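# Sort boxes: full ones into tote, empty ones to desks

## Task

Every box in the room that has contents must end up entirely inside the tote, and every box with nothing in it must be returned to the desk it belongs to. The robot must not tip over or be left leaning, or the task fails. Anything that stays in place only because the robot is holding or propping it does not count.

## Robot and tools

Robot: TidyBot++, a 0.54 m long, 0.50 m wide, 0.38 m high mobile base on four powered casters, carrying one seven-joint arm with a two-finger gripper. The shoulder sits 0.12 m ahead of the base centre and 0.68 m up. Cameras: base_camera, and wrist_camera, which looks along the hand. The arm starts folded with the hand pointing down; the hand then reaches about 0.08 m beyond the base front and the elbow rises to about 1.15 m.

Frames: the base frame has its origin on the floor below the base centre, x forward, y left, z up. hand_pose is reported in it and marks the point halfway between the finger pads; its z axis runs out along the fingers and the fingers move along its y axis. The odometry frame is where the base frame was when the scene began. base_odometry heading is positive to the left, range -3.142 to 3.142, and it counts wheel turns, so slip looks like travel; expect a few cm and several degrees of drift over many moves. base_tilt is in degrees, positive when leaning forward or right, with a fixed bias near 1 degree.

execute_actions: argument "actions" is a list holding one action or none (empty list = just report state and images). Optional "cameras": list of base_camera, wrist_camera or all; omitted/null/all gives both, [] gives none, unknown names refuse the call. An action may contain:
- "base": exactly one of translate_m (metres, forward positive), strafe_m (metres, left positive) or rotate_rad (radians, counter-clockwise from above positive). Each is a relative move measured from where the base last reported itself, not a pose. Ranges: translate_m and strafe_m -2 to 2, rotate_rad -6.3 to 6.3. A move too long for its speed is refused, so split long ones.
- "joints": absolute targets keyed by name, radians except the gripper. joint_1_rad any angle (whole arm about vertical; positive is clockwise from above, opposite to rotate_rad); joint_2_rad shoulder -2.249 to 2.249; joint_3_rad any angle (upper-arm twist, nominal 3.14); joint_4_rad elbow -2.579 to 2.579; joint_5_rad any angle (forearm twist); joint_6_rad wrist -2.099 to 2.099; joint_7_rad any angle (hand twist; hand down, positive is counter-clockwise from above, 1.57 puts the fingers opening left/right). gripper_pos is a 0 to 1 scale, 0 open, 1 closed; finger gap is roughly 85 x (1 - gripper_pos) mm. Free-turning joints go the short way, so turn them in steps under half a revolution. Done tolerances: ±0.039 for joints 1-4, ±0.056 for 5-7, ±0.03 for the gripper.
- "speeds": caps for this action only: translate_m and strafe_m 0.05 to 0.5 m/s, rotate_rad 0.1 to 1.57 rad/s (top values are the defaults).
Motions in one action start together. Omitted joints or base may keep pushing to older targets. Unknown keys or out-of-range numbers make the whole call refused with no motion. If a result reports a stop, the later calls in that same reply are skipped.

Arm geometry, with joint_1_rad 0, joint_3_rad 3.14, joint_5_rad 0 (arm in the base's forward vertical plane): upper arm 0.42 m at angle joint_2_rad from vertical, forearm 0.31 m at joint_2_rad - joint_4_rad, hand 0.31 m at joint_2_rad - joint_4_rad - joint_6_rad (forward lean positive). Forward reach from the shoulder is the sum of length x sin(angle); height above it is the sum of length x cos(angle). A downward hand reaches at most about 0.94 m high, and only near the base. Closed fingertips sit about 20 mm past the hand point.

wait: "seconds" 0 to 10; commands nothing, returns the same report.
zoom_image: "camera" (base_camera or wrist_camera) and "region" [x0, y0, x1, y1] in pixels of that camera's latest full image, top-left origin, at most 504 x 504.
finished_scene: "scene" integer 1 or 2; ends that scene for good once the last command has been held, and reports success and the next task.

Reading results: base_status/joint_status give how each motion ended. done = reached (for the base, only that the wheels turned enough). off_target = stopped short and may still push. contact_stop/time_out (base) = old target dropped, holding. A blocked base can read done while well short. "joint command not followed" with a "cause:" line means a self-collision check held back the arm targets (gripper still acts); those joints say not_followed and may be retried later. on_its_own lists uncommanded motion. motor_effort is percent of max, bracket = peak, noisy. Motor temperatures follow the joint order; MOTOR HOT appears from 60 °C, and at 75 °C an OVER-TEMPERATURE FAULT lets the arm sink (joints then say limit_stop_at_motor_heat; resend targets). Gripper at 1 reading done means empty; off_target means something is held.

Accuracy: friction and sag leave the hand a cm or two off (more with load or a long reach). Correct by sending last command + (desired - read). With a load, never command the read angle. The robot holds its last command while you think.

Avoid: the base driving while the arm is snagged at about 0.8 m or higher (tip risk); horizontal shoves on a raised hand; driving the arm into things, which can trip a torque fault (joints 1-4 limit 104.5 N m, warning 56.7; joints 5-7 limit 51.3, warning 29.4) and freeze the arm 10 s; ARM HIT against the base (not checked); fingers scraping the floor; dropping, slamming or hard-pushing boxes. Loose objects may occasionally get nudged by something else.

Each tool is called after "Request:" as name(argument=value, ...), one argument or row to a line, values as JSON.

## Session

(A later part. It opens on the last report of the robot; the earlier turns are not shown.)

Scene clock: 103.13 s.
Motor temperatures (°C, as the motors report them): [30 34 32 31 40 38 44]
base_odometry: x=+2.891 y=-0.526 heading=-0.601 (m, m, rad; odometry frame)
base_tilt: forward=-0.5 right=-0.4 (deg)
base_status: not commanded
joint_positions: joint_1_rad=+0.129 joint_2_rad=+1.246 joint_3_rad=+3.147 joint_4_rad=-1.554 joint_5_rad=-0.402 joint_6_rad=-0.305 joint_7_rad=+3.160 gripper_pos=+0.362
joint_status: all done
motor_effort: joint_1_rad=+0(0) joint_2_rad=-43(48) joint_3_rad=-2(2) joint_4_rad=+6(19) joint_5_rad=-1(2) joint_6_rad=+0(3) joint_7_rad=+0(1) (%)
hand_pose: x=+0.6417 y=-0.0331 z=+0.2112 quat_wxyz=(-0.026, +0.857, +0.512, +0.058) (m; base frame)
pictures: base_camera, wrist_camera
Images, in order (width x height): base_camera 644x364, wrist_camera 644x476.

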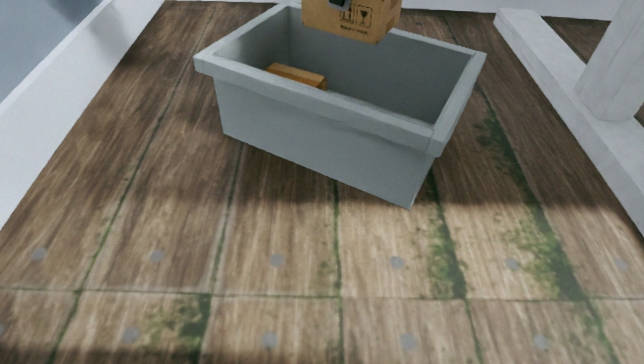

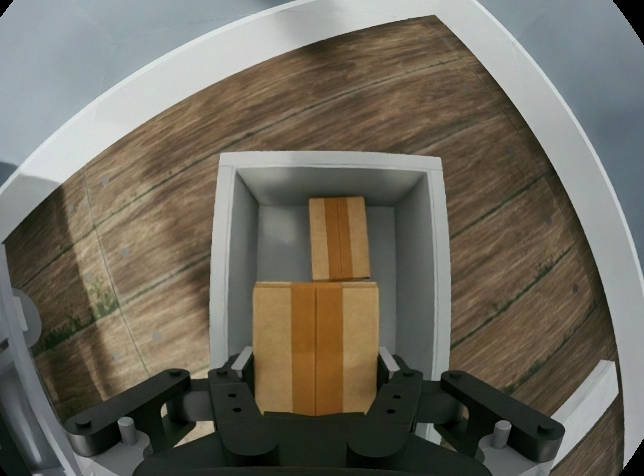

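Request:
execute_actions(
  actions=[
    {"joints":{"joint_2_rad":1.45,"joint_4_rad":-1.322}},
  ],
)

Scene clock: 106.43 s.
Motor temperatures (°C, as the motors report them): [30 34 32 31 40 38 44]
base_odometry: x=+2.891 y=-0.526 heading=-0.601 (m, m, rad; odometry frame)
base_tilt: forward=-0.5 right=-0.5 (deg)
base_status: not commanded
joint_positions: joint_1_rad=+0.129 joint_2_rad=+1.471 joint_3_rad=+3.147 joint_4_rad=-1.351 joint_5_rad=-0.402 joint_6_rad=-0.304 joint_7_rad=+3.160 gripper_pos=+0.362
joint_status: all done
motor_effort: joint_1_rad=+0(0) joint_2_rad=-44(47) joint_3_rad=-2(2) joint_4_rad=+6(6) joint_5_rad=-1(1) joint_6_rad=+0(1) joint_7_rad=+0(1) (%)
hand_pose: x=+0.6483 y=-0.0341 z=+0.1160 quat_wxyz=(-0.032, +0.857, +0.512, +0.049) (m; base frame)
pictures: base_camera, wrist_camera
Images, in order (width x height): base_camera 644x364, wrist_camera 644x476.

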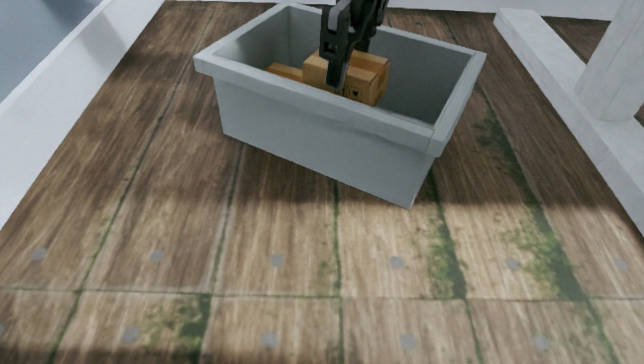

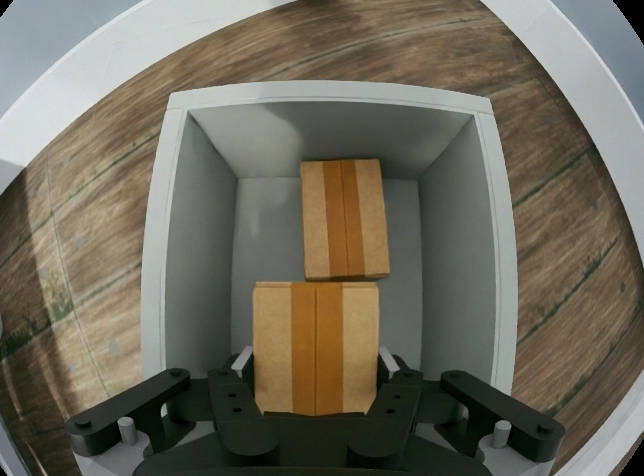

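Request:
execute_actions(
  actions=[
    {"joints":{"joint_2_rad":1.575,"joint_4_rad":-1.185}},
  ],
)

Scene clock: 109.83 s.
Motor temperatures (°C, as the motors report them): [30 34 32 31 40 38 44]
base_odometry: x=+2.891 y=-0.526 heading=-0.601 (m, m, rad; odometry frame)
base_tilt: forward=-0.5 right=-0.4 (deg)
base_status: not commanded
joint_positions: joint_1_rad=+0.142 joint_2_rad=+1.541 joint_3_rad=+3.136 joint_4_rad=-1.209 joint_5_rad=-0.406 joint_6_rad=-0.306 joint_7_rad=+3.165 gripper_pos=+0.362
joint_status: all done
motor_effort: joint_1_rad=-1(2) joint_2_rad=-37(44) joint_3_rad=-1(6) joint_4_rad=+9(13) joint_5_rad=-1(2) joint_6_rad=+5(12) joint_7_rad=+0(1) (%)
hand_pose: x=+0.6934 y=-0.0396 z=+0.0970 quat_wxyz=(-0.015, +0.857, +0.508, +0.081) (m; base frame)
pictures: base_camera, wrist_camera
Images, in order (width x height): base_camera 644x364, wrist_camera 644x476.

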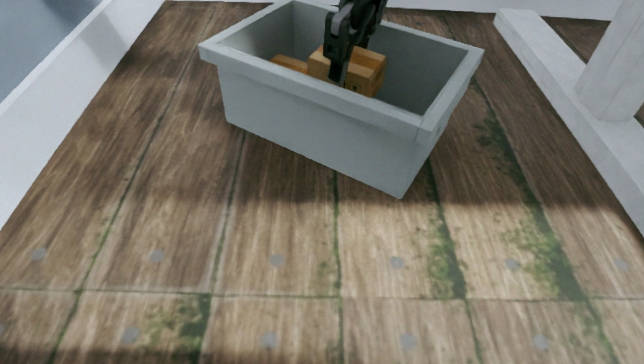

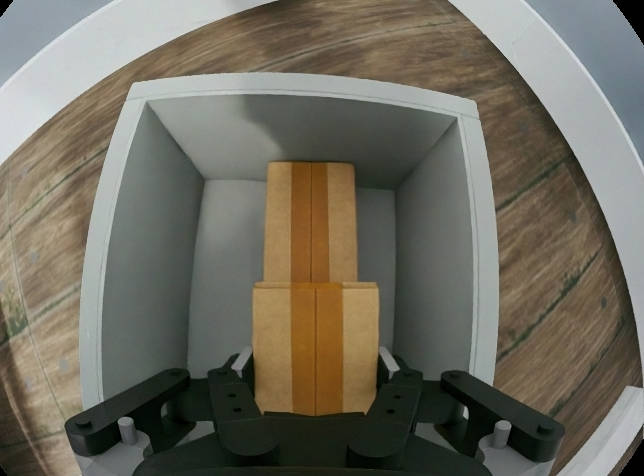

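Request:
execute_actions(
  actions=[
    {"joints":{"joint_2_rad":1.48}},
  ],
  cameras=["wrist_camera"],
)

Scene clock: 111.50 s.
Motor temperatures (°C, as the motors report them): [30 34 32 31 40 38 44]
base_odometry: x=+2.891 y=-0.526 heading=-0.601 (m, m, rad; odometry frame)
base_tilt: forward=-0.5 right=-0.4 (deg)
base_status: not commanded
joint_positions: joint_1_rad=+0.142 joint_2_rad=+1.510 joint_3_rad=+3.138 joint_4_rad=-1.209 joint_5_rad=-0.406 joint_6_rad=-0.306 joint_7_rad=+3.165 gripper_pos=+0.362
joint_status: all done
motor_effort: joint_1_rad=+1(0) joint_2_rad=-47(48) joint_3_rad=-2(3) joint_4_rad=+8(12) joint_5_rad=-1(2) joint_6_rad=+1(7) joint_7_rad=+0(0) (%)
hand_pose: x=+0.7106 y=-0.0431 z=+0.1146 quat_wxyz=(-0.005, +0.856, +0.508, +0.093) (m; base frame)
pictures: wrist_camera
Images, in order (width x height): wrist_camera 644x476.

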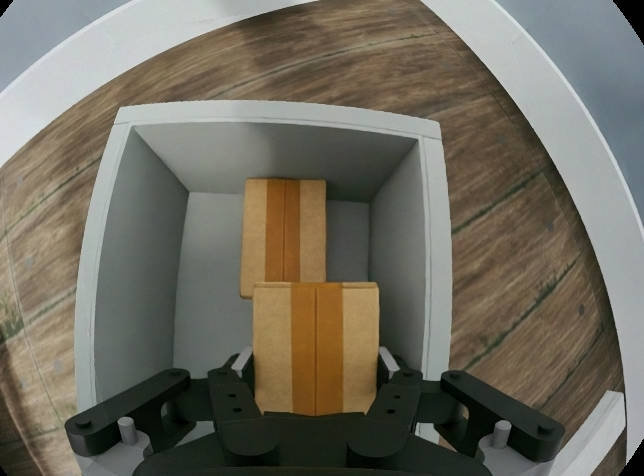

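Request:
execute_actions(
  actions=[
    {"joints":{"joint_2_rad":1.435,"joint_4_rad":-1.37,"joint_3_rad":3.155}},
  ],
)

Scene clock: 113.77 s.
Motor temperatures (°C, as the motors report them): [30 34 32 31 40 38 44]
base_odometry: x=+2.891 y=-0.526 heading=-0.601 (m, m, rad; odometry frame)
base_tilt: forward=-0.5 right=-0.5 (deg)
base_status: not commanded
joint_positions: joint_1_rad=+0.142 joint_2_rad=+1.464 joint_3_rad=+3.138 joint_4_rad=-1.357 joint_5_rad=-0.406 joint_6_rad=-0.304 joint_7_rad=+3.165 gripper_pos=+0.362
joint_status: all done
motor_effort: joint_1_rad=+0(1) joint_2_rad=-44(47) joint_3_rad=-2(2) joint_4_rad=+5(8) joint_5_rad=-1(1) joint_6_rad=+0(1) joint_7_rad=+0(0) (%)
hand_pose: x=+0.6494 y=-0.0346 z=+0.1199 quat_wxyz=(-0.036, +0.860, +0.507, +0.054) (m; base frame)
pictures: base_camera, wrist_camera
Images, in order (width x height): base_camera 644x364, wrist_camera 644x476.

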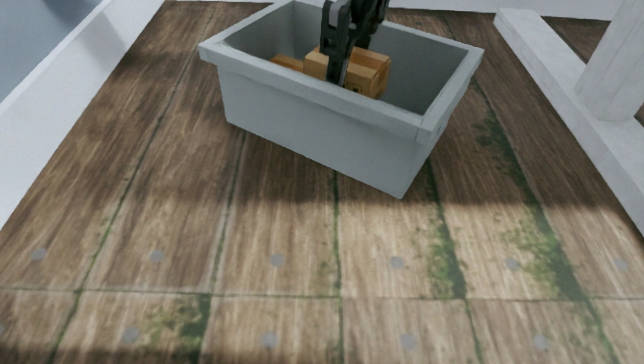

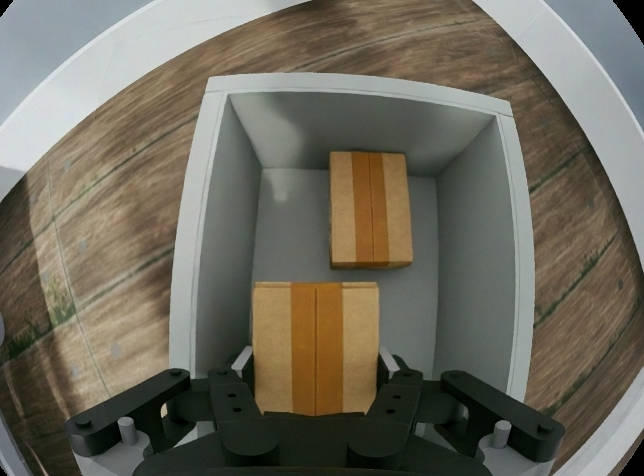

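Request:
execute_actions(
  actions=[
    {"base":{"translate_m":0.016},"joints":{"joint_4_rad":-1.338}},
  ],
  cameras=[],
)

Request:
execute_actions(
  actions=[
    {"joints":{"joint_2_rad":1.515,"joint_4_rad":-1.26}},
  ],
  cameras=["wrist_camera"],
)

Scene clock: 116.60 s.
Motor temperatures (°C, as the motors report them): [30 34 32 31 40 38 44]
base_odometry: x=+2.905 y=-0.535 heading=-0.601 (m, m, rad; odometry frame)
base_tilt: forward=-0.5 right=-0.4 (deg)
base_status: done
joint_positions: joint_1_rad=+0.142 joint_2_rad=+1.458 joint_3_rad=+3.138 joint_4_rad=-1.347 joint_5_rad=-0.406 joint_6_rad=-0.303 joint_7_rad=+3.165 gripper_pos=+0.362
joint_status: all done
motor_effort: joint_1_rad=+1(2) joint_2_rad=-45(47) joint_3_rad=-2(2) joint_4_rad=+6(7) joint_5_rad=-1(1) joint_6_rad=+0(1) joint_7_rad=+0(0) (%)
hand_pose: x=+0.6592 y=-0.0367 z=+0.1241 quat_wxyz=(-0.029, +0.859, +0.507, +0.060) (m; base frame)
pictures: none
No camera images: the call's "cameras" was empty. Leave "cameras" out to get every camera's image.

Scene clock: 117.57 s.
Motor temperatures (°C, as the motors report them): [30 34 32 31 40 38 44]
base_odometry: x=+2.905 y=-0.535 heading=-0.601 (m, m, rad; odometry frame)
base_tilt: forward=-0.5 right=-0.4 (deg)
base_status: not commanded
joint_positions: joint_1_rad=+0.142 joint_2_rad=+1.535 joint_3_rad=+3.138 joint_4_rad=-1.282 joint_5_rad=-0.406 joint_6_rad=-0.303 joint_7_rad=+3.165 gripper_pos=+0.362
joint_status: all done
motor_effort: joint_1_rad=+0(1) joint_2_rad=-45(47) joint_3_rad=-2(2) joint_4_rad=+6(7) joint_5_rad=-1(1) joint_6_rad=+0(0) joint_7_rad=+0(0) (%)
hand_pose: x=+0.6541 y=-0.0360 z=+0.0902 quat_wxyz=(-0.033, +0.860, +0.507, +0.055) (m; base frame)
pictures: wrist_camera
Images, in order (width x height): wrist_camera 644x476.

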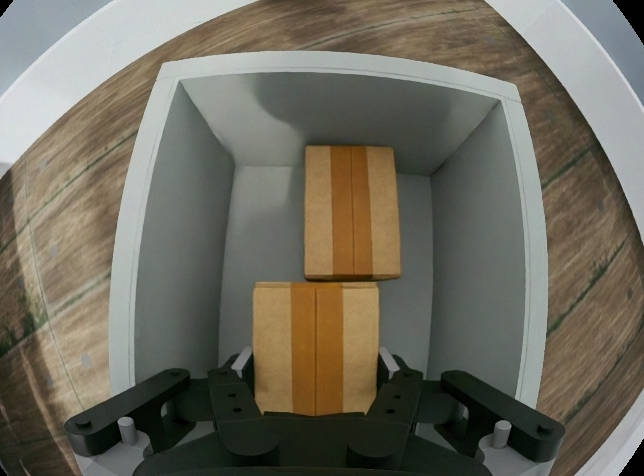

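Request:
execute_actions(
  actions=[
    {"joints":{"joint_2_rad":1.585,"joint_4_rad":-1.19}},
  ],
  cameras=["wrist_camera"],
)

Scene clock: 118.97 s.
Motor temperatures (°C, as the motors report them): [30 34 32 31 40 38 44]
base_odometry: x=+2.905 y=-0.535 heading=-0.601 (m, m, rad; odometry frame)
base_tilt: forward=-0.5 right=-0.4 (deg)
base_status: not commanded
joint_positions: joint_1_rad=+0.142 joint_2_rad=+1.604 joint_3_rad=+3.141 joint_4_rad=-1.213 joint_5_rad=-0.406 joint_6_rad=-0.303 joint_7_rad=+3.165 gripper_pos=+0.362
joint_status: all done
motor_effort: joint_1_rad=+1(2) joint_2_rad=-44(47) joint_3_rad=-2(3) joint_4_rad=+6(7) joint_5_rad=-1(1) joint_6_rad=+0(1) joint_7_rad=+0(0) (%)
hand_pose: x=+0.6540 y=-0.0377 z=+0.0614 quat_wxyz=(-0.032, +0.860, +0.507, +0.055) (m; base frame)
pictures: wrist_camera
Images, in order (width x height): wrist_camera 644x476.

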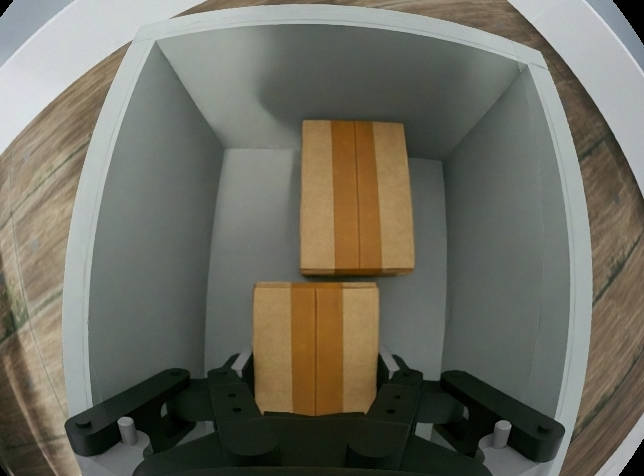

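Request:
execute_actions(
  actions=[
    {"base":{"translate_m":0.008},"joints":{"joint_2_rad":1.607,"joint_4_rad":-1.172}},
  ],
  cameras=["wrist_camera"],
)

Scene clock: 120.17 s.
Motor temperatures (°C, as the motors report them): [30 34 32 31 40 38 44]
base_odometry: x=+2.911 y=-0.539 heading=-0.601 (m, m, rad; odometry frame)
base_tilt: forward=-0.5 right=-0.4 (deg)
base_status: done
joint_positions: joint_1_rad=+0.142 joint_2_rad=+1.620 joint_3_rad=+3.142 joint_4_rad=-1.196 joint_5_rad=-0.406 joint_6_rad=-0.303 joint_7_rad=+3.165 gripper_pos=+0.362
joint_status: all done
motor_effort: joint_1_rad=+1(2) joint_2_rad=-45(45) joint_3_rad=-1(3) joint_4_rad=+6(7) joint_5_rad=-1(2) joint_6_rad=+0(0) joint_7_rad=+0(0) (%)
hand_pose: x=+0.6542 y=-0.0382 z=+0.0547 quat_wxyz=(-0.032, +0.860, +0.507, +0.055) (m; base frame)
pictures: wrist_camera
Images, in order (width x height): wrist_camera 644x476.

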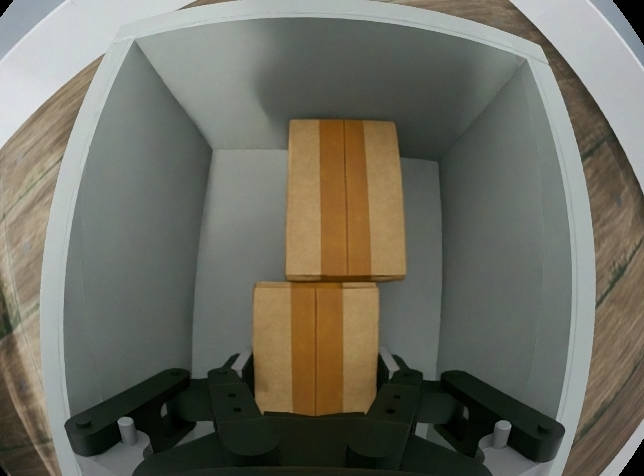

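Request:
execute_actions(
  actions=[
    {"joints":{"joint_2_rad":1.622,"joint_4_rad":-1.158}},
  ],
  cameras=[],
)

Request:
execute_actions(
  actions=[
    {"joints":{"gripper_pos":0.2}},
  ],
  cameras=["wrist_camera"],
)

Scene clock: 121.40 s.
Motor temperatures (°C, as the motors report them): [30 35 32 31 40 38 44]
base_odometry: x=+2.911 y=-0.539 heading=-0.601 (m, m, rad; odometry frame)
base_tilt: forward=-0.5 right=-0.5 (deg)
base_status: not commanded
joint_positions: joint_1_rad=+0.142 joint_2_rad=+1.628 joint_3_rad=+3.143 joint_4_rad=-1.184 joint_5_rad=-0.406 joint_6_rad=-0.303 joint_7_rad=+3.165 gripper_pos=+0.362
joint_status: all done
motor_effort: joint_1_rad=+0(0) joint_2_rad=-43(45) joint_3_rad=-3(3) joint_4_rad=+8(8) joint_5_rad=-1(1) joint_6_rad=+1(2) joint_7_rad=+0(0) (%)
hand_pose: x=+0.6563 y=-0.0389 z=+0.0517 quat_wxyz=(-0.030, +0.860, +0.507, +0.056) (m; base frame)
pictures: none
No camera images: the call's "cameras" was empty. Leave "cameras" out to get every camera's image.

Scene clock: 122.40 s.
Motor temperatures (°C, as the motors report them): [30 35 32 31 40 38 44]
base_odometry: x=+2.911 y=-0.539 heading=-0.601 (m, m, rad; odometry frame)
base_tilt: forward=-0.5 right=-0.5 (deg)
base_status: not commanded
joint_positions: joint_1_rad=+0.142 joint_2_rad=+1.626 joint_3_rad=+3.143 joint_4_rad=-1.181 joint_5_rad=-0.406 joint_6_rad=-0.303 joint_7_rad=+3.165 gripper_pos=+0.200
joint_status: all done
motor_effort: joint_1_rad=+1(0) joint_2_rad=-40(45) joint_3_rad=-1(4) joint_4_rad=+5(7) joint_5_rad=-1(1) joint_6_rad=-1(1) joint_7_rad=+0(0) (%)
hand_pose: x=+0.6598 y=-0.0395 z=+0.0532 quat_wxyz=(-0.028, +0.859, +0.507, +0.058) (m; base frame)
pictures: wrist_camera
Images, in order (width x height): wrist_camera 644x476.

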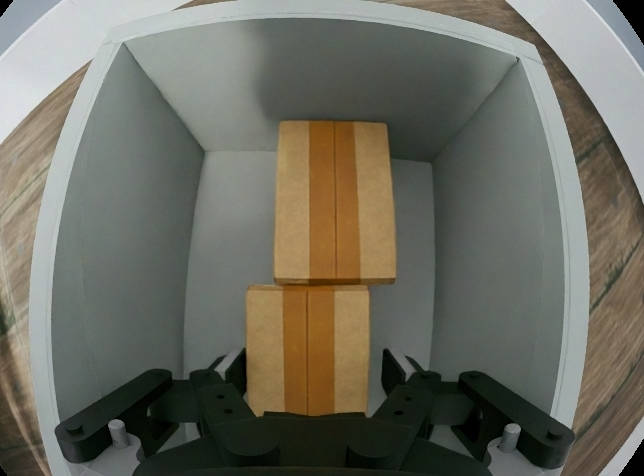

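Request:
execute_actions(
  actions=[
    {"joints":{"joint_4_rad":-1.212,"joint_2_rad":1.615}},
  ],
  cameras=[],
)

Request:
execute_actions(
  actions=[
    {"joints":{"joint_2_rad":1.25,"joint_4_rad":-1.577}},
  ],
)

Scene clock: 124.03 s.
Motor temperatures (°C, as the motors report them): [30 35 32 31 40 38 44]
base_odometry: x=+2.911 y=-0.539 heading=-0.601 (m, m, rad; odometry frame)
base_tilt: forward=-0.5 right=-0.4 (deg)
base_status: not commanded
joint_positions: joint_1_rad=+0.142 joint_2_rad=+1.622 joint_3_rad=+3.143 joint_4_rad=-1.199 joint_5_rad=-0.406 joint_6_rad=-0.303 joint_7_rad=+3.165 gripper_pos=+0.200
joint_status: all done
motor_effort: joint_1_rad=+1(0) joint_2_rad=-41(41) joint_3_rad=-1(2) joint_4_rad=+5(6) joint_5_rad=-1(1) joint_6_rad=+0(1) joint_7_rad=+0(0) (%)
hand_pose: x=+0.6507 y=-0.0382 z=+0.0528 quat_wxyz=(-0.033, +0.860, +0.507, +0.052) (m; base frame)
pictures: none
No camera images: the call's "cameras" was empty. Leave "cameras" out to get every camera's image.

Scene clock: 125.67 s.
Motor temperatures (°C, as the motors report them): [30 35 32 31 40 38 44]
base_odometry: x=+2.911 y=-0.539 heading=-0.601 (m, m, rad; odometry frame)
base_tilt: forward=-0.6 right=-0.4 (deg)
base_status: not commanded
joint_positions: joint_1_rad=+0.142 joint_2_rad=+1.251 joint_3_rad=+3.143 joint_4_rad=-1.551 joint_5_rad=-0.406 joint_6_rad=-0.302 joint_7_rad=+3.165 gripper_pos=+0.200
joint_status: all done
motor_effort: joint_1_rad=+0(0) joint_2_rad=-39(43) joint_3_rad=-1(2) joint_4_rad=+5(6) joint_5_rad=-1(1) joint_6_rad=+0(1) joint_7_rad=+0(0) (%)
hand_pose: x=+0.6423 y=-0.0371 z=+0.2093 quat_wxyz=(-0.026, +0.859, +0.507, +0.060) (m; base frame)
pictures: base_camera, wrist_camera
Images, in order (width x height): base_camera 644x364, wrist_camera 644x476.

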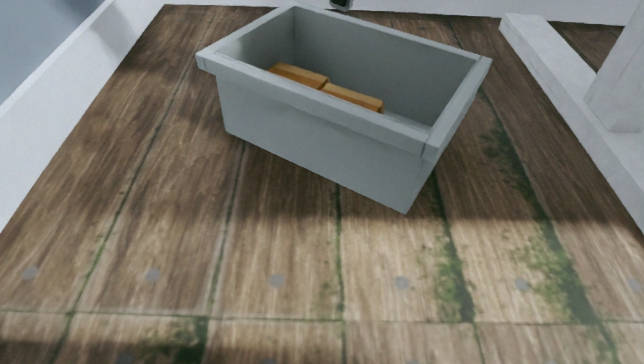

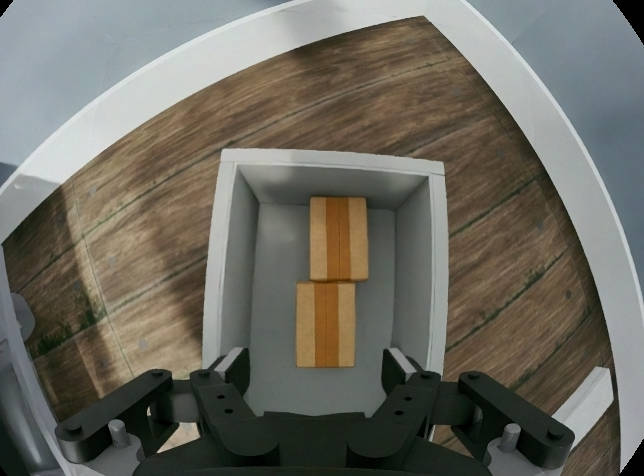

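Request:
execute_actions(
  actions=[
    {"base":{"translate_m":-0.024},"joints":{"joint_1_rad":0.08,"joint_2_rad":0.39,"joint_4_rad":-0.775,"joint_5_rad":0.02,"joint_6_rad":-1.85,"joint_7_rad":1.55,"gripper_pos":0.0}},
  ],
  cameras=["wrist_camera"],
)

Scene clock: 129.77 s.
Motor temperatures (°C, as the motors report them): [30 35 32 31 40 38 44]
base_odometry: x=+2.892 y=-0.526 heading=-0.601 (m, m, rad; odometry frame)
base_tilt: forward=-0.5 right=-0.5 (deg)
base_status: done
joint_positions: joint_1_rad=+0.094 joint_2_rad=+0.387 joint_3_rad=+3.143 joint_4_rad=-0.792 joint_5_rad=+0.001 joint_6_rad=-1.820 joint_7_rad=+1.576 gripper_pos=+0.000
joint_status: all done
motor_effort: joint_1_rad=+0(5) joint_2_rad=-29(45) joint_3_rad=+0(3) joint_4_rad=+16(17) joint_5_rad=+0(1) joint_6_rad=+1(2) joint_7_rad=+0(0) (%)
hand_pose: x=+0.6106 y=-0.0461 z=+0.8831 quat_wxyz=(+0.004, +0.996, -0.046, +0.071) (m; base frame)
pictures: wrist_camera
Images, in order (width x height): wrist_camera 644x476.

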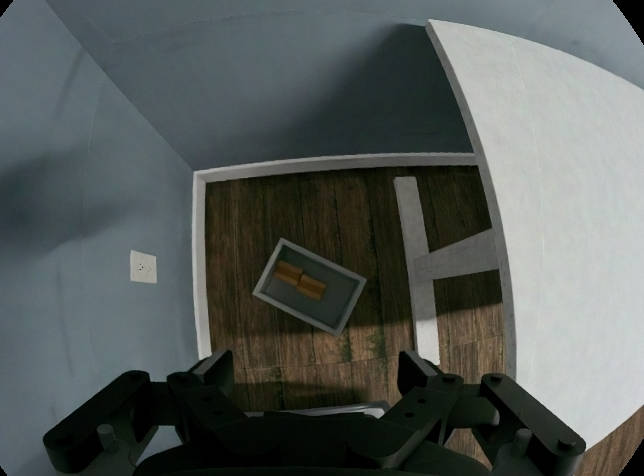

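Request:
execute_actions(
  actions=[
    {"base":{"strafe_m":-1.45}},
  ],
)

Scene clock: 134.80 s.
Motor temperatures (°C, as the motors report them): [30 35 32 31 40 38 44]
base_odometry: x=+2.071 y=-1.722 heading=-0.601 (m, m, rad; odometry frame)
base_tilt: forward=-0.5 right=-0.4 (deg)
base_status: done
joint_positions: joint_1_rad=+0.082 joint_2_rad=+0.388 joint_3_rad=+3.144 joint_4_rad=-0.792 joint_5_rad=+0.005 joint_6_rad=-1.820 joint_7_rad=+1.576 gripper_pos=+0.000
joint_status: not commanded
motor_effort: joint_1_rad=+0(2) joint_2_rad=-29(32) joint_3_rad=+0(2) joint_4_rad=+15(16) joint_5_rad=+0(0) joint_6_rad=+1(1) joint_7_rad=+0(0) (%)
hand_pose: x=+0.6112 y=-0.0412 z=+0.8829 quat_wxyz=(+0.006, +0.997, -0.040, +0.071) (m; base frame)
pictures: base_camera, wrist_camera
Images, in order (width x height): base_camera 644x364, wrist_camera 644x476.

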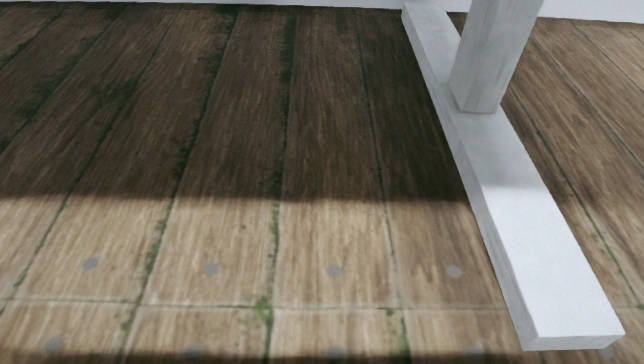

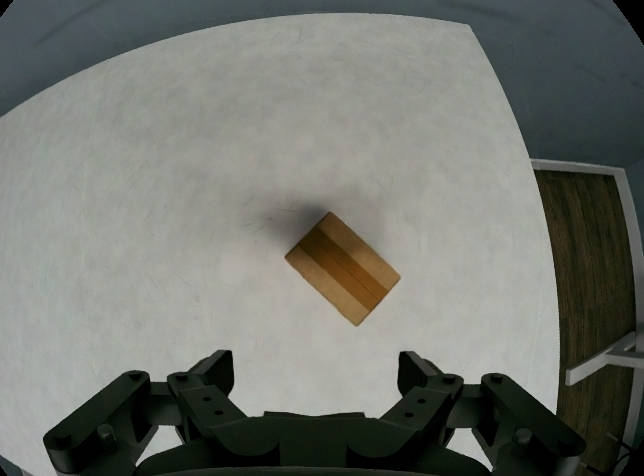

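Request:
execute_actions(
  actions=[
    {"base":{"translate_m":0.065},"joints":{"joint_1_rad":0.15,"joint_2_rad":0.46,"joint_4_rad":-0.87,"joint_6_rad":-1.868,"joint_7_rad":2.475}},
  ],
  cameras=["wrist_camera"],
)

Scene clock: 139.33 s.
Motor temperatures (°C, as the motors report them): [30 35 32 31 40 38 44]
base_odometry: x=+2.125 y=-1.759 heading=-0.601 (m, m, rad; odometry frame)
base_tilt: forward=-0.5 right=-0.5 (deg)
base_status: done
joint_positions: joint_1_rad=+0.140 joint_2_rad=+0.462 joint_3_rad=+3.144 joint_4_rad=-0.852 joint_5_rad=+0.005 joint_6_rad=-1.832 joint_7_rad=+2.466 gripper_pos=+0.000
joint_status: all done
motor_effort: joint_1_rad=+0(1) joint_2_rad=-32(33) joint_3_rad=+0(1) joint_4_rad=+15(16) joint_5_rad=-1(1) joint_6_rad=+0(1) joint_7_rad=+0(1) (%)
hand_pose: x=+0.6045 y=-0.0694 z=+0.8270 quat_wxyz=(+0.001, +0.930, +0.367, -0.003) (m; base frame)
pictures: wrist_camera
Images, in order (width x height): wrist_camera 644x476.

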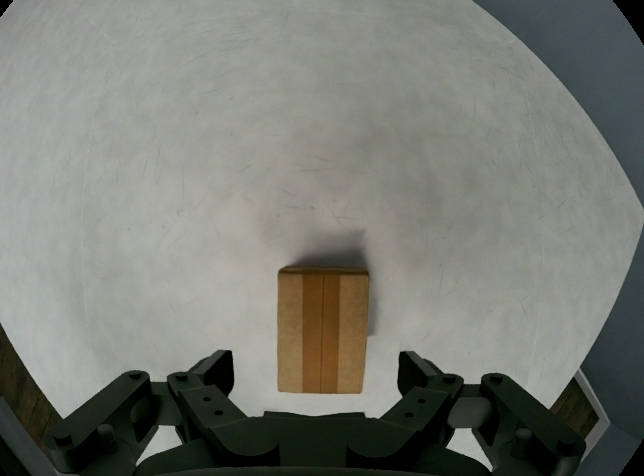

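Request:
execute_actions(
  actions=[
    {"joints":{"joint_2_rad":0.445,"joint_4_rad":-0.92,"joint_6_rad":-1.745}},
  ],
  cameras=[],
)

Request:
execute_actions(
  actions=[
    {"joints":{"joint_4_rad":-1.088,"joint_6_rad":-1.585}},
  ],
  cameras=["wrist_camera"],
)

Scene clock: 141.93 s.
Motor temperatures (°C, as the motors report them): [30 35 32 31 40 38 44]
base_odometry: x=+2.125 y=-1.759 heading=-0.601 (m, m, rad; odometry frame)
base_tilt: forward=-0.5 right=-0.4 (deg)
base_status: not commanded
joint_positions: joint_1_rad=+0.140 joint_2_rad=+0.453 joint_3_rad=+3.144 joint_4_rad=-0.900 joint_5_rad=+0.005 joint_6_rad=-1.778 joint_7_rad=+2.466 gripper_pos=+0.000
joint_status: all done
motor_effort: joint_1_rad=+1(0) joint_2_rad=-32(32) joint_3_rad=+0(1) joint_4_rad=+16(16) joint_5_rad=+0(1) joint_6_rad=+0(0) joint_7_rad=+0(0) (%)
hand_pose: x=+0.6086 y=-0.0700 z=+0.8170 quat_wxyz=(+0.005, +0.930, +0.367, +0.004) (m; base frame)
pictures: none
No camera images: the call's "cameras" was empty. Leave "cameras" out to get every camera's image.

Scene clock: 143.03 s.
Motor temperatures (°C, as the motors report them): [30 35 32 31 40 38 44]
base_odometry: x=+2.125 y=-1.759 heading=-0.601 (m, m, rad; odometry frame)
base_tilt: forward=-0.5 right=-0.5 (deg)
base_status: not commanded
joint_positions: joint_1_rad=+0.140 joint_2_rad=+0.450 joint_3_rad=+3.144 joint_4_rad=-1.067 joint_5_rad=+0.005 joint_6_rad=-1.620 joint_7_rad=+2.466 gripper_pos=+0.000
joint_status: all done
motor_effort: joint_1_rad=+0(1) joint_2_rad=-32(34) joint_3_rad=+0(0) joint_4_rad=+16(17) joint_5_rad=-1(1) joint_6_rad=+0(0) joint_7_rad=+0(0) (%)
hand_pose: x=+0.6124 y=-0.0706 z=+0.7663 quat_wxyz=(+0.004, +0.930, +0.368, +0.001) (m; base frame)
pictures: wrist_camera
Images, in order (width x height): wrist_camera 644x476.

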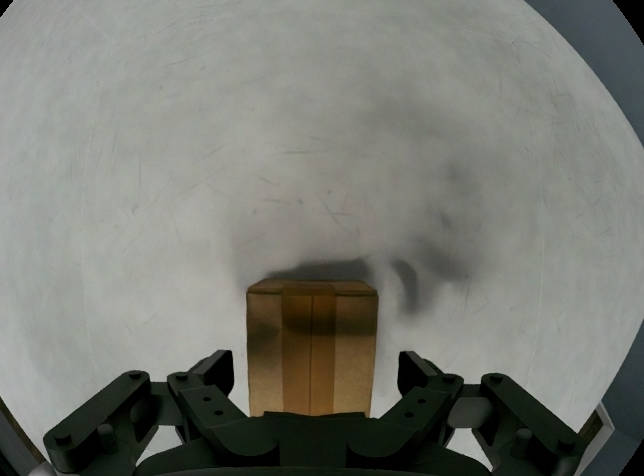

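Request:
execute_actions(
  actions=[
    {"joints":{"gripper_pos":1.0}},
  ],
  cameras=[],
)

Request:
execute_actions(
  actions=[
    {"joints":{"joint_2_rad":0.40,"joint_4_rad":-1.05}},
  ],
  cameras=["wrist_camera"],
)

Scene clock: 144.90 s.
Motor temperatures (°C, as the motors report them): [30 35 32 31 40 38 44]
base_odometry: x=+2.125 y=-1.759 heading=-0.601 (m, m, rad; odometry frame)
base_tilt: forward=-0.5 right=-0.4 (deg)
base_status: not commanded
joint_positions: joint_1_rad=+0.140 joint_2_rad=+0.446 joint_3_rad=+3.144 joint_4_rad=-1.070 joint_5_rad=+0.005 joint_6_rad=-1.619 joint_7_rad=+2.466 gripper_pos=+0.363
joint_status: gripper_pos off_target (ended at +0.363, target +1.000)
motor_effort: joint_1_rad=+1(1) joint_2_rad=-31(34) joint_3_rad=+0(1) joint_4_rad=+15(17) joint_5_rad=+0(0) joint_6_rad=+0(1) joint_7_rad=+0(0) (%)
hand_pose: x=+0.6114 y=-0.0705 z=+0.7672 quat_wxyz=(+0.004, +0.930, +0.368, +0.001) (m; base frame)
pictures: none
No camera images: the call's "cameras" was empty. Leave "cameras" out to get every camera's image.

Scene clock: 145.73 s.
Motor temperatures (°C, as the motors report them): [30 35 32 31 40 38 44]
base_odometry: x=+2.125 y=-1.759 heading=-0.601 (m, m, rad; odometry frame)
base_tilt: forward=-0.5 right=-0.4 (deg)
base_status: not commanded
joint_positions: joint_1_rad=+0.140 joint_2_rad=+0.415 joint_3_rad=+3.144 joint_4_rad=-1.069 joint_5_rad=+0.005 joint_6_rad=-1.619 joint_7_rad=+2.466 gripper_pos=+0.363
joint_status: all done
motor_effort: joint_1_rad=+0(1) joint_2_rad=-32(34) joint_3_rad=+0(0) joint_4_rad=+17(18) joint_5_rad=-1(0) joint_6_rad=+0(0) joint_7_rad=+0(1) (%)
hand_pose: x=+0.6088 y=-0.0701 z=+0.7827 quat_wxyz=(+0.012, +0.930, +0.368, +0.015) (m; base frame)
pictures: wrist_camera
Images, in order (width x height): wrist_camera 644x476.

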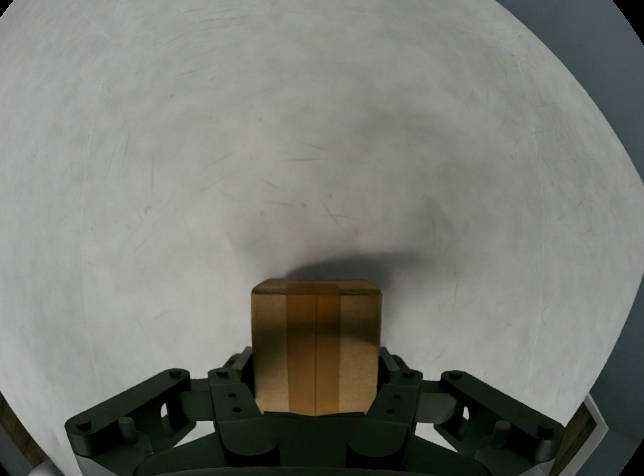

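Request:
execute_actions(
  actions=[],
  cameras=[],
)

Request:
execute_actions(
  actions=[],
  cameras=[],
)

Request:
execute_actions(
  actions=[],
  cameras=[],
)

Scene clock: 147.07 s.
Motor temperatures (°C, as the motors report them): [30 35 32 31 40 38 44]
base_odometry: x=+2.125 y=-1.759 heading=-0.601 (m, m, rad; odometry frame)
base_tilt: forward=-0.5 right=-0.5 (deg)
base_status: not commanded
joint_positions: joint_1_rad=+0.140 joint_2_rad=+0.415 joint_3_rad=+3.144 joint_4_rad=-1.069 joint_5_rad=+0.005 joint_6_rad=-1.619 joint_7_rad=+2.466 gripper_pos=+0.363
joint_status: all done
motor_effort: joint_1_rad=+0(1) joint_2_rad=-32(34) joint_3_rad=+0(0) joint_4_rad=+17(18) joint_5_rad=-1(0) joint_6_rad=+0(0) joint_7_rad=+0(1) (%)
hand_pose: x=+0.6088 y=-0.0701 z=+0.7827 quat_wxyz=(+0.012, +0.930, +0.368, +0.015) (m; base frame)
pictures: none
No camera images: the call's "cameras" was empty. Leave "cameras" out to get every camera's image.

Scene clock: 147.07 s.
Motor temperatures (°C, as the motors report them): [30 35 32 31 40 38 44]
base_odometry: x=+2.125 y=-1.759 heading=-0.601 (m, m, rad; odometry frame)
base_tilt: forward=-0.5 right=-0.5 (deg)
base_status: not commanded
joint_positions: joint_1_rad=+0.140 joint_2_rad=+0.415 joint_3_rad=+3.144 joint_4_rad=-1.069 joint_5_rad=+0.005 joint_6_rad=-1.619 joint_7_rad=+2.466 gripper_pos=+0.363
joint_status: all done
motor_effort: joint_1_rad=+0(1) joint_2_rad=-32(34) joint_3_rad=+0(0) joint_4_rad=+17(18) joint_5_rad=-1(0) joint_6_rad=+0(0) joint_7_rad=+0(1) (%)
hand_pose: x=+0.6088 y=-0.0701 z=+0.7827 quat_wxyz=(+0.012, +0.930, +0.368, +0.015) (m; base frame)
pictures: none
No camera images: the call's "cameras" was empty. Leave "cameras" out to get every camera's image.

Scene clock: 147.07 s.
Motor temperatures (°C, as the motors report them): [30 35 32 31 40 38 44]
base_odometry: x=+2.125 y=-1.759 heading=-0.601 (m, m, rad; odometry frame)
base_tilt: forward=-0.5 right=-0.5 (deg)
base_status: not commanded
joint_positions: joint_1_rad=+0.140 joint_2_rad=+0.415 joint_3_rad=+3.144 joint_4_rad=-1.069 joint_5_rad=+0.005 joint_6_rad=-1.619 joint_7_rad=+2.466 gripper_pos=+0.363
joint_status: all done
motor_effort: joint_1_rad=+0(1) joint_2_rad=-32(34) joint_3_rad=+0(0) joint_4_rad=+17(18) joint_5_rad=-1(0) joint_6_rad=+0(0) joint_7_rad=+0(1) (%)
hand_pose: x=+0.6088 y=-0.0701 z=+0.7827 quat_wxyz=(+0.012, +0.930, +0.368, +0.015) (m; base frame)
pictures: none
No camera images: the call's "cameras" was empty. Leave "cameras" out to get every camera's image.

Request:
execute_actions(
  actions=[
    {"joints":{"joint_6_rad":-0.9}},
  ],
  cameras=[],
)

Scene clock: 151.30 s.
Motor temperatures (°C, as the motors report them): [30 35 32 31 40 38 44]
base_odometry: x=+2.125 y=-1.759 heading=-0.601 (m, m, rad; odometry frame)
base_tilt: forward=-0.5 right=-0.5 (deg)
base_status: not commanded
joint_positions: joint_1_rad=+0.140 joint_2_rad=+0.415 joint_3_rad=+3.144 joint_4_rad=-1.068 joint_5_rad=+0.005 joint_6_rad=-0.921 joint_7_rad=+2.466 gripper_pos=+0.363
joint_status: all done
motor_effort: joint_1_rad=+0(0) joint_2_rad=-36(37) joint_3_rad=+0(1) joint_4_rad=+22(21) joint_5_rad=-1(1) joint_6_rad=+7(7) joint_7_rad=-1(0) (%)
hand_pose: x=+0.8041 y=-0.0977 z=+0.8638 quat_wxyz=(+0.181, +0.867, +0.344, +0.311) (m; base frame)
pictures: none
No camera images: the call's "cameras" was empty. Leave "cameras" out to get every camera's image.

Request:
execute_actions(
  actions=[],
  cameras=[],
)

Scene clock: 152.00 s.
Motor temperatures (°C, as the motors report them): [30 35 32 31 40 38 44]
base_odometry: x=+2.125 y=-1.759 heading=-0.601 (m, m, rad; odometry frame)
base_tilt: forward=-0.5 right=-0.4 (deg)
base_status: not commanded
joint_positions: joint_1_rad=+0.140 joint_2_rad=+0.415 joint_3_rad=+3.144 joint_4_rad=-1.068 joint_5_rad=+0.005 joint_6_rad=-0.921 joint_7_rad=+2.466 gripper_pos=+0.363
joint_status: all done
motor_effort: joint_1_rad=+1(0) joint_2_rad=-37(37) joint_3_rad=+0(1) joint_4_rad=+21(21) joint_5_rad=+0(1) joint_6_rad=+7(7) joint_7_rad=+0(0) (%)
hand_pose: x=+0.8041 y=-0.0977 z=+0.8638 quat_wxyz=(+0.181, +0.867, +0.344, +0.311) (m; base frame)
pictures: none
No camera images: the call's "cameras" was empty. Leave "cameras" out to get every camera's image.

Request:
execute_actions(
  actions=[],
  cameras=[],
)

Scene clock: 152.50 s.
Motor temperatures (°C, as the motors report them): [30 35 32 31 40 38 44]
base_odometry: x=+2.125 y=-1.759 heading=-0.601 (m, m, rad; odometry frame)
base_tilt: forward=-0.5 right=-0.4 (deg)
base_status: not commanded
joint_positions: joint_1_rad=+0.140 joint_2_rad=+0.415 joint_3_rad=+3.144 joint_4_rad=-1.068 joint_5_rad=+0.005 joint_6_rad=-0.921 joint_7_rad=+2.466 gripper_pos=+0.363
joint_status: all done
motor_effort: joint_1_rad=+0(0) joint_2_rad=-37(37) joint_3_rad=+0(1) joint_4_rad=+22(21) joint_5_rad=+0(1) joint_6_rad=+7(7) joint_7_rad=+0(0) (%)
hand_pose: x=+0.8041 y=-0.0977 z=+0.8638 quat_wxyz=(+0.181, +0.867, +0.344, +0.311) (m; base frame)
pictures: none
No camera images: the call's "cameras" was empty. Leave "cameras" out to get every camera's image.

Request:
wait(
  seconds=0.1,
)

Request:
wait(
  seconds=0.1,
)

Scene clock: 155.27 s.
Motor temperatures (°C, as the motors report them): [30 35 32 31 40 38 44]
base_odometry: x=+2.125 y=-1.759 heading=-0.601 (m, m, rad; odometry frame)
base_tilt: forward=-0.4 right=-0.4 (deg)
base_status: not commanded
joint_positions: joint_1_rad=+0.140 joint_2_rad=+0.415 joint_3_rad=+3.144 joint_4_rad=-1.068 joint_5_rad=+0.005 joint_6_rad=-0.921 joint_7_rad=+2.466 gripper_pos=+0.363
joint_status: all done
motor_effort: joint_1_rad=+1(0) joint_2_rad=-37(37) joint_3_rad=+0(1) joint_4_rad=+22(21) joint_5_rad=-1(1) joint_6_rad=+7(7) joint_7_rad=+0(0) (%)
hand_pose: x=+0.8041 y=-0.0977 z=+0.8638 quat_wxyz=(+0.181, +0.867, +0.344, +0.311) (m; base frame)
wait: 0.10 s; at rest from the start
pictures: base_camera, wrist_camera
Images, in order (width x height): base_camera 644x364, wrist_camera 644x476.

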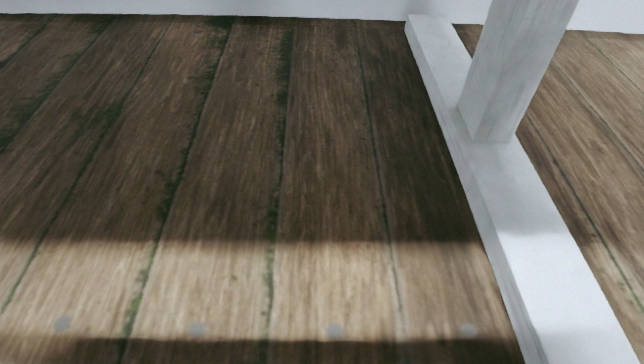

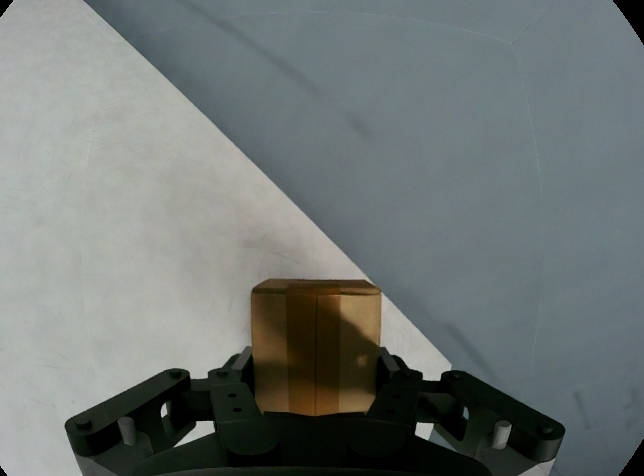

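Scene clock: 155.37 s.
Motor temperatures (°C, as the motors report them): [30 35 32 31 40 38 44]
base_odometry: x=+2.125 y=-1.759 heading=-0.601 (m, m, rad; odometry frame)
base_tilt: forward=-0.5 right=-0.5 (deg)
base_status: not commanded
joint_positions: joint_1_rad=+0.140 joint_2_rad=+0.415 joint_3_rad=+3.144 joint_4_rad=-1.068 joint_5_rad=+0.005 joint_6_rad=-0.921 joint_7_rad=+2.466 gripper_pos=+0.363
joint_status: all done
motor_effort: joint_1_rad=+0(0) joint_2_rad=-37(37) joint_3_rad=+0(1) joint_4_rad=+21(21) joint_5_rad=-1(1) joint_6_rad=+6(7) joint_7_rad=-1(0) (%)
hand_pose: x=+0.8041 y=-0.0977 z=+0.8638 quat_wxyz=(+0.181, +0.867, +0.344, +0.311) (m; base frame)
wait: 0.10 s; no rest
pictures: base_camera, wrist_camera
Images, in order (width x height): base_camera 644x364, wrist_camera 644x476.

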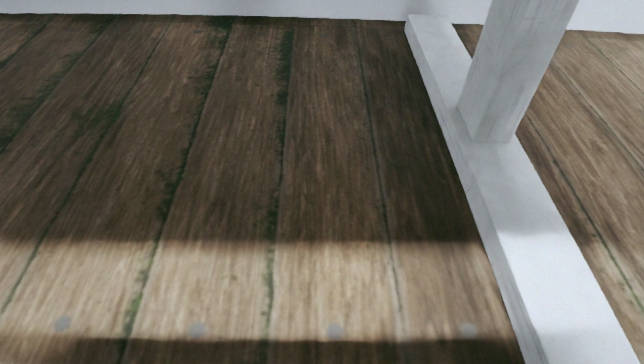

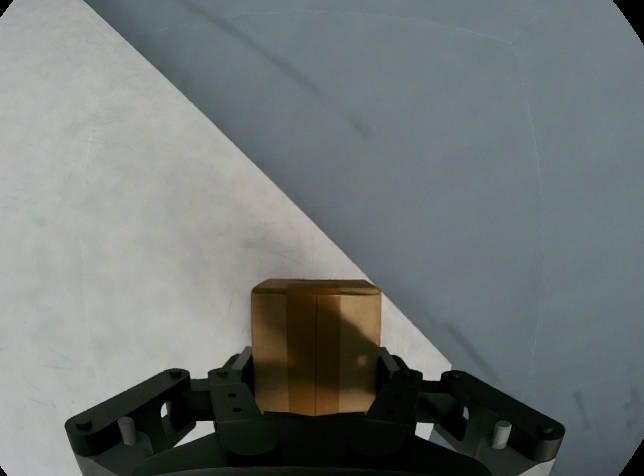

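Request:
execute_actions(
  actions=[
    {"joints":{"joint_6_rad":-1.65}},
  ],
  cameras=[],
)

Scene clock: 161.43 s.
Motor temperatures (°C, as the motors report them): [30 35 32 31 40 38 44]
base_odometry: x=+2.125 y=-1.759 heading=-0.601 (m, m, rad; odometry frame)
base_tilt: forward=-0.4 right=-0.5 (deg)
base_status: not commanded
joint_positions: joint_1_rad=+0.140 joint_2_rad=+0.414 joint_3_rad=+3.144 joint_4_rad=-1.067 joint_5_rad=+0.005 joint_6_rad=-1.638 joint_7_rad=+2.466 gripper_pos=+0.363
joint_status: all done
motor_effort: joint_1_rad=+0(1) joint_2_rad=-32(37) joint_3_rad=+0(1) joint_4_rad=+17(21) joint_5_rad=+0(0) joint_6_rad=+0(7) joint_7_rad=+0(0) (%)
hand_pose: x=+0.6034 y=-0.0694 z=+0.7841 quat_wxyz=(+0.008, +0.930, +0.368, +0.008) (m; base frame)
pictures: none
No camera images: the call's "cameras" was empty. Leave "cameras" out to get every camera's image.

Request:
execute_actions(
  actions=[],
  cameras=[],
)

Scene clock: 161.67 s.
Motor temperatures (°C, as the motors report them): [30 35 32 31 40 38 44]
base_odometry: x=+2.125 y=-1.759 heading=-0.601 (m, m, rad; odometry frame)
base_tilt: forward=-0.5 right=-0.4 (deg)
base_status: not commanded
joint_positions: joint_1_rad=+0.140 joint_2_rad=+0.414 joint_3_rad=+3.144 joint_4_rad=-1.067 joint_5_rad=+0.005 joint_6_rad=-1.638 joint_7_rad=+2.466 gripper_pos=+0.363
joint_status: all done
motor_effort: joint_1_rad=+0(1) joint_2_rad=-32(37) joint_3_rad=+0(1) joint_4_rad=+17(21) joint_5_rad=+0(0) joint_6_rad=+0(7) joint_7_rad=+0(0) (%)
hand_pose: x=+0.6034 y=-0.0694 z=+0.7841 quat_wxyz=(+0.008, +0.930, +0.368, +0.008) (m; base frame)
pictures: none
No camera images: the call's "cameras" was empty. Leave "cameras" out to get every camera's image.

Request:
execute_actions(
  actions=[],
  cameras=[],
)

Scene clock: 162.23 s.
Motor temperatures (°C, as the motors report them): [30 35 32 31 40 38 44]
base_odometry: x=+2.125 y=-1.759 heading=-0.601 (m, m, rad; odometry frame)
base_tilt: forward=-0.5 right=-0.4 (deg)
base_status: not commanded
joint_positions: joint_1_rad=+0.140 joint_2_rad=+0.414 joint_3_rad=+3.144 joint_4_rad=-1.067 joint_5_rad=+0.005 joint_6_rad=-1.638 joint_7_rad=+2.466 gripper_pos=+0.363
joint_status: all done
motor_effort: joint_1_rad=+0(1) joint_2_rad=-32(37) joint_3_rad=+0(1) joint_4_rad=+17(21) joint_5_rad=-1(0) joint_6_rad=+0(7) joint_7_rad=+0(0) (%)
hand_pose: x=+0.6034 y=-0.0694 z=+0.7841 quat_wxyz=(+0.008, +0.930, +0.368, +0.008) (m; base frame)
pictures: none
No camera images: the call's "cameras" was empty. Leave "cameras" out to get every camera's image.

Request:
execute_actions(
  actions=[
    {"base":{"translate_m":-0.041},"joints":{"joint_2_rad":0.2,"joint_4_rad":-1.12}},
  ],
  cameras=[],
)

Request:
execute_actions(
  actions=[
    {"base":{"strafe_m":1.45},"joints":{"joint_1_rad":-0.005,"joint_7_rad":2.66}},
  ],
)

Scene clock: 174.47 s.
Motor temperatures (°C, as the motors report them): [30 35 32 31 40 38 44]
base_odometry: x=+2.091 y=-1.735 heading=-0.601 (m, m, rad; odometry frame)
base_tilt: forward=-0.5 right=-0.5 (deg)
base_status: done
joint_positions: joint_1_rad=+0.140 joint_2_rad=+0.205 joint_3_rad=+3.144 joint_4_rad=-1.103 joint_5_rad=+0.005 joint_6_rad=-1.638 joint_7_rad=+2.466 gripper_pos=+0.363
joint_status: all done
motor_effort: joint_1_rad=+0(2) joint_2_rad=-26(38) joint_3_rad=+0(2) joint_4_rad=+18(19) joint_5_rad=-1(1) joint_6_rad=+1(2) joint_7_rad=+0(0) (%)
hand_pose: x=+0.5642 y=-0.0639 z=+0.8699 quat_wxyz=(+0.051, +0.926, +0.365, +0.083) (m; base frame)
pictures: none
No camera images: the call's "cameras" was empty. Leave "cameras" out to get every camera's image.

Scene clock: 178.73 s.
Motor temperatures (°C, as the motors report them): [30 35 32 31 40 38 44]
base_odometry: x=+2.912 y=-0.540 heading=-0.602 (m, m, rad; odometry frame)
base_tilt: forward=-0.5 right=-0.5 (deg)
base_status: done
joint_positions: joint_1_rad=-0.003 joint_2_rad=+0.205 joint_3_rad=+3.150 joint_4_rad=-1.104 joint_5_rad=+0.008 joint_6_rad=-1.638 joint_7_rad=+2.633 gripper_pos=+0.363
joint_status: all done
motor_effort: joint_1_rad=+0(3) joint_2_rad=-25(27) joint_3_rad=+0(2) joint_4_rad=+18(18) joint_5_rad=+0(2) joint_6_rad=+2(2) joint_7_rad=-1(1) (%)
hand_pose: x=+0.5687 y=-0.0028 z=+0.8698 quat_wxyz=(+0.053, +0.860, +0.502, +0.081) (m; base frame)
pictures: base_camera, wrist_camera
Images, in order (width x height): base_camera 644x364, wrist_camera 644x476.

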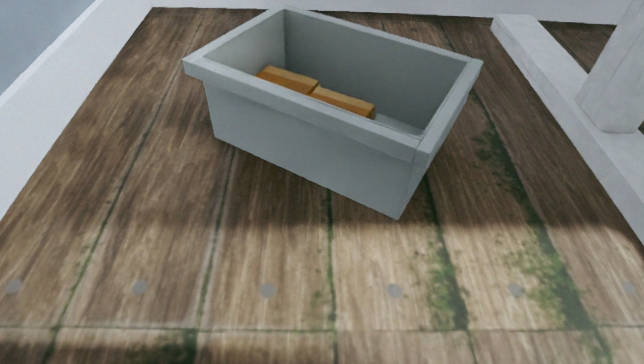

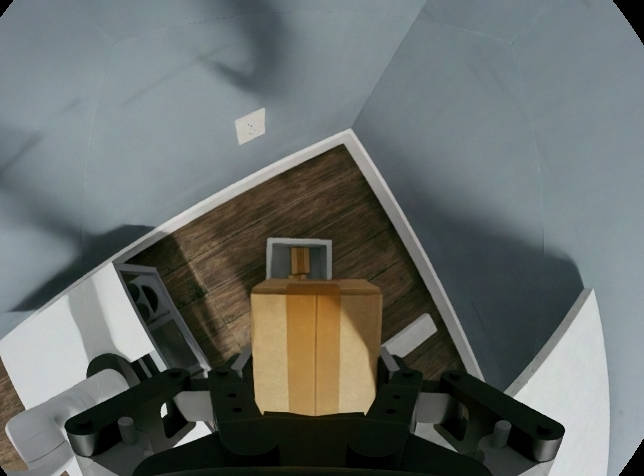

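Request:
execute_actions(
  actions=[
    {"joints":{"joint_1_rad":-0.03,"joint_2_rad":1.26,"joint_3_rad":3.13,"joint_4_rad":-1.45,"joint_6_rad":-0.408}},
  ],
)

Scene clock: 182.07 s.
Motor temperatures (°C, as the motors report them): [30 35 32 31 40 38 44]
base_odometry: x=+2.912 y=-0.540 heading=-0.602 (m, m, rad; odometry frame)
base_tilt: forward=-0.5 right=-0.4 (deg)
base_status: not commanded
joint_positions: joint_1_rad=-0.016 joint_2_rad=+1.267 joint_3_rad=+3.150 joint_4_rad=-1.427 joint_5_rad=+0.008 joint_6_rad=-0.443 joint_7_rad=+2.633 gripper_pos=+0.363
joint_status: all done
motor_effort: joint_1_rad=+0(0) joint_2_rad=-43(48) joint_3_rad=-1(0) joint_4_rad=+7(18) joint_5_rad=+0(0) joint_6_rad=+0(2) joint_7_rad=+0(0) (%)
hand_pose: x=+0.6579 y=+0.0038 z=+0.2130 quat_wxyz=(+0.006, +0.857, +0.515, -0.001) (m; base frame)
pictures: base_camera, wrist_camera
Images, in order (width x height): base_camera 644x364, wrist_camera 644x476.

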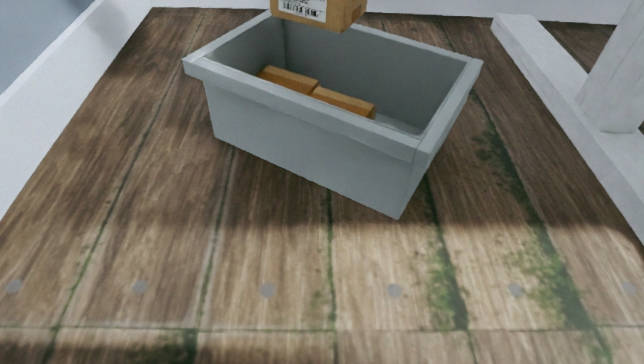

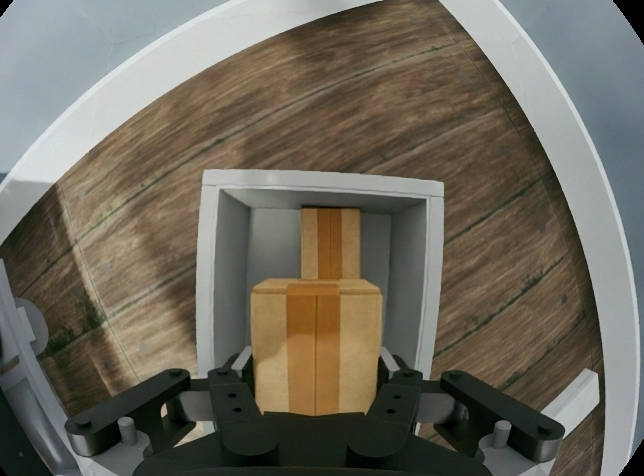

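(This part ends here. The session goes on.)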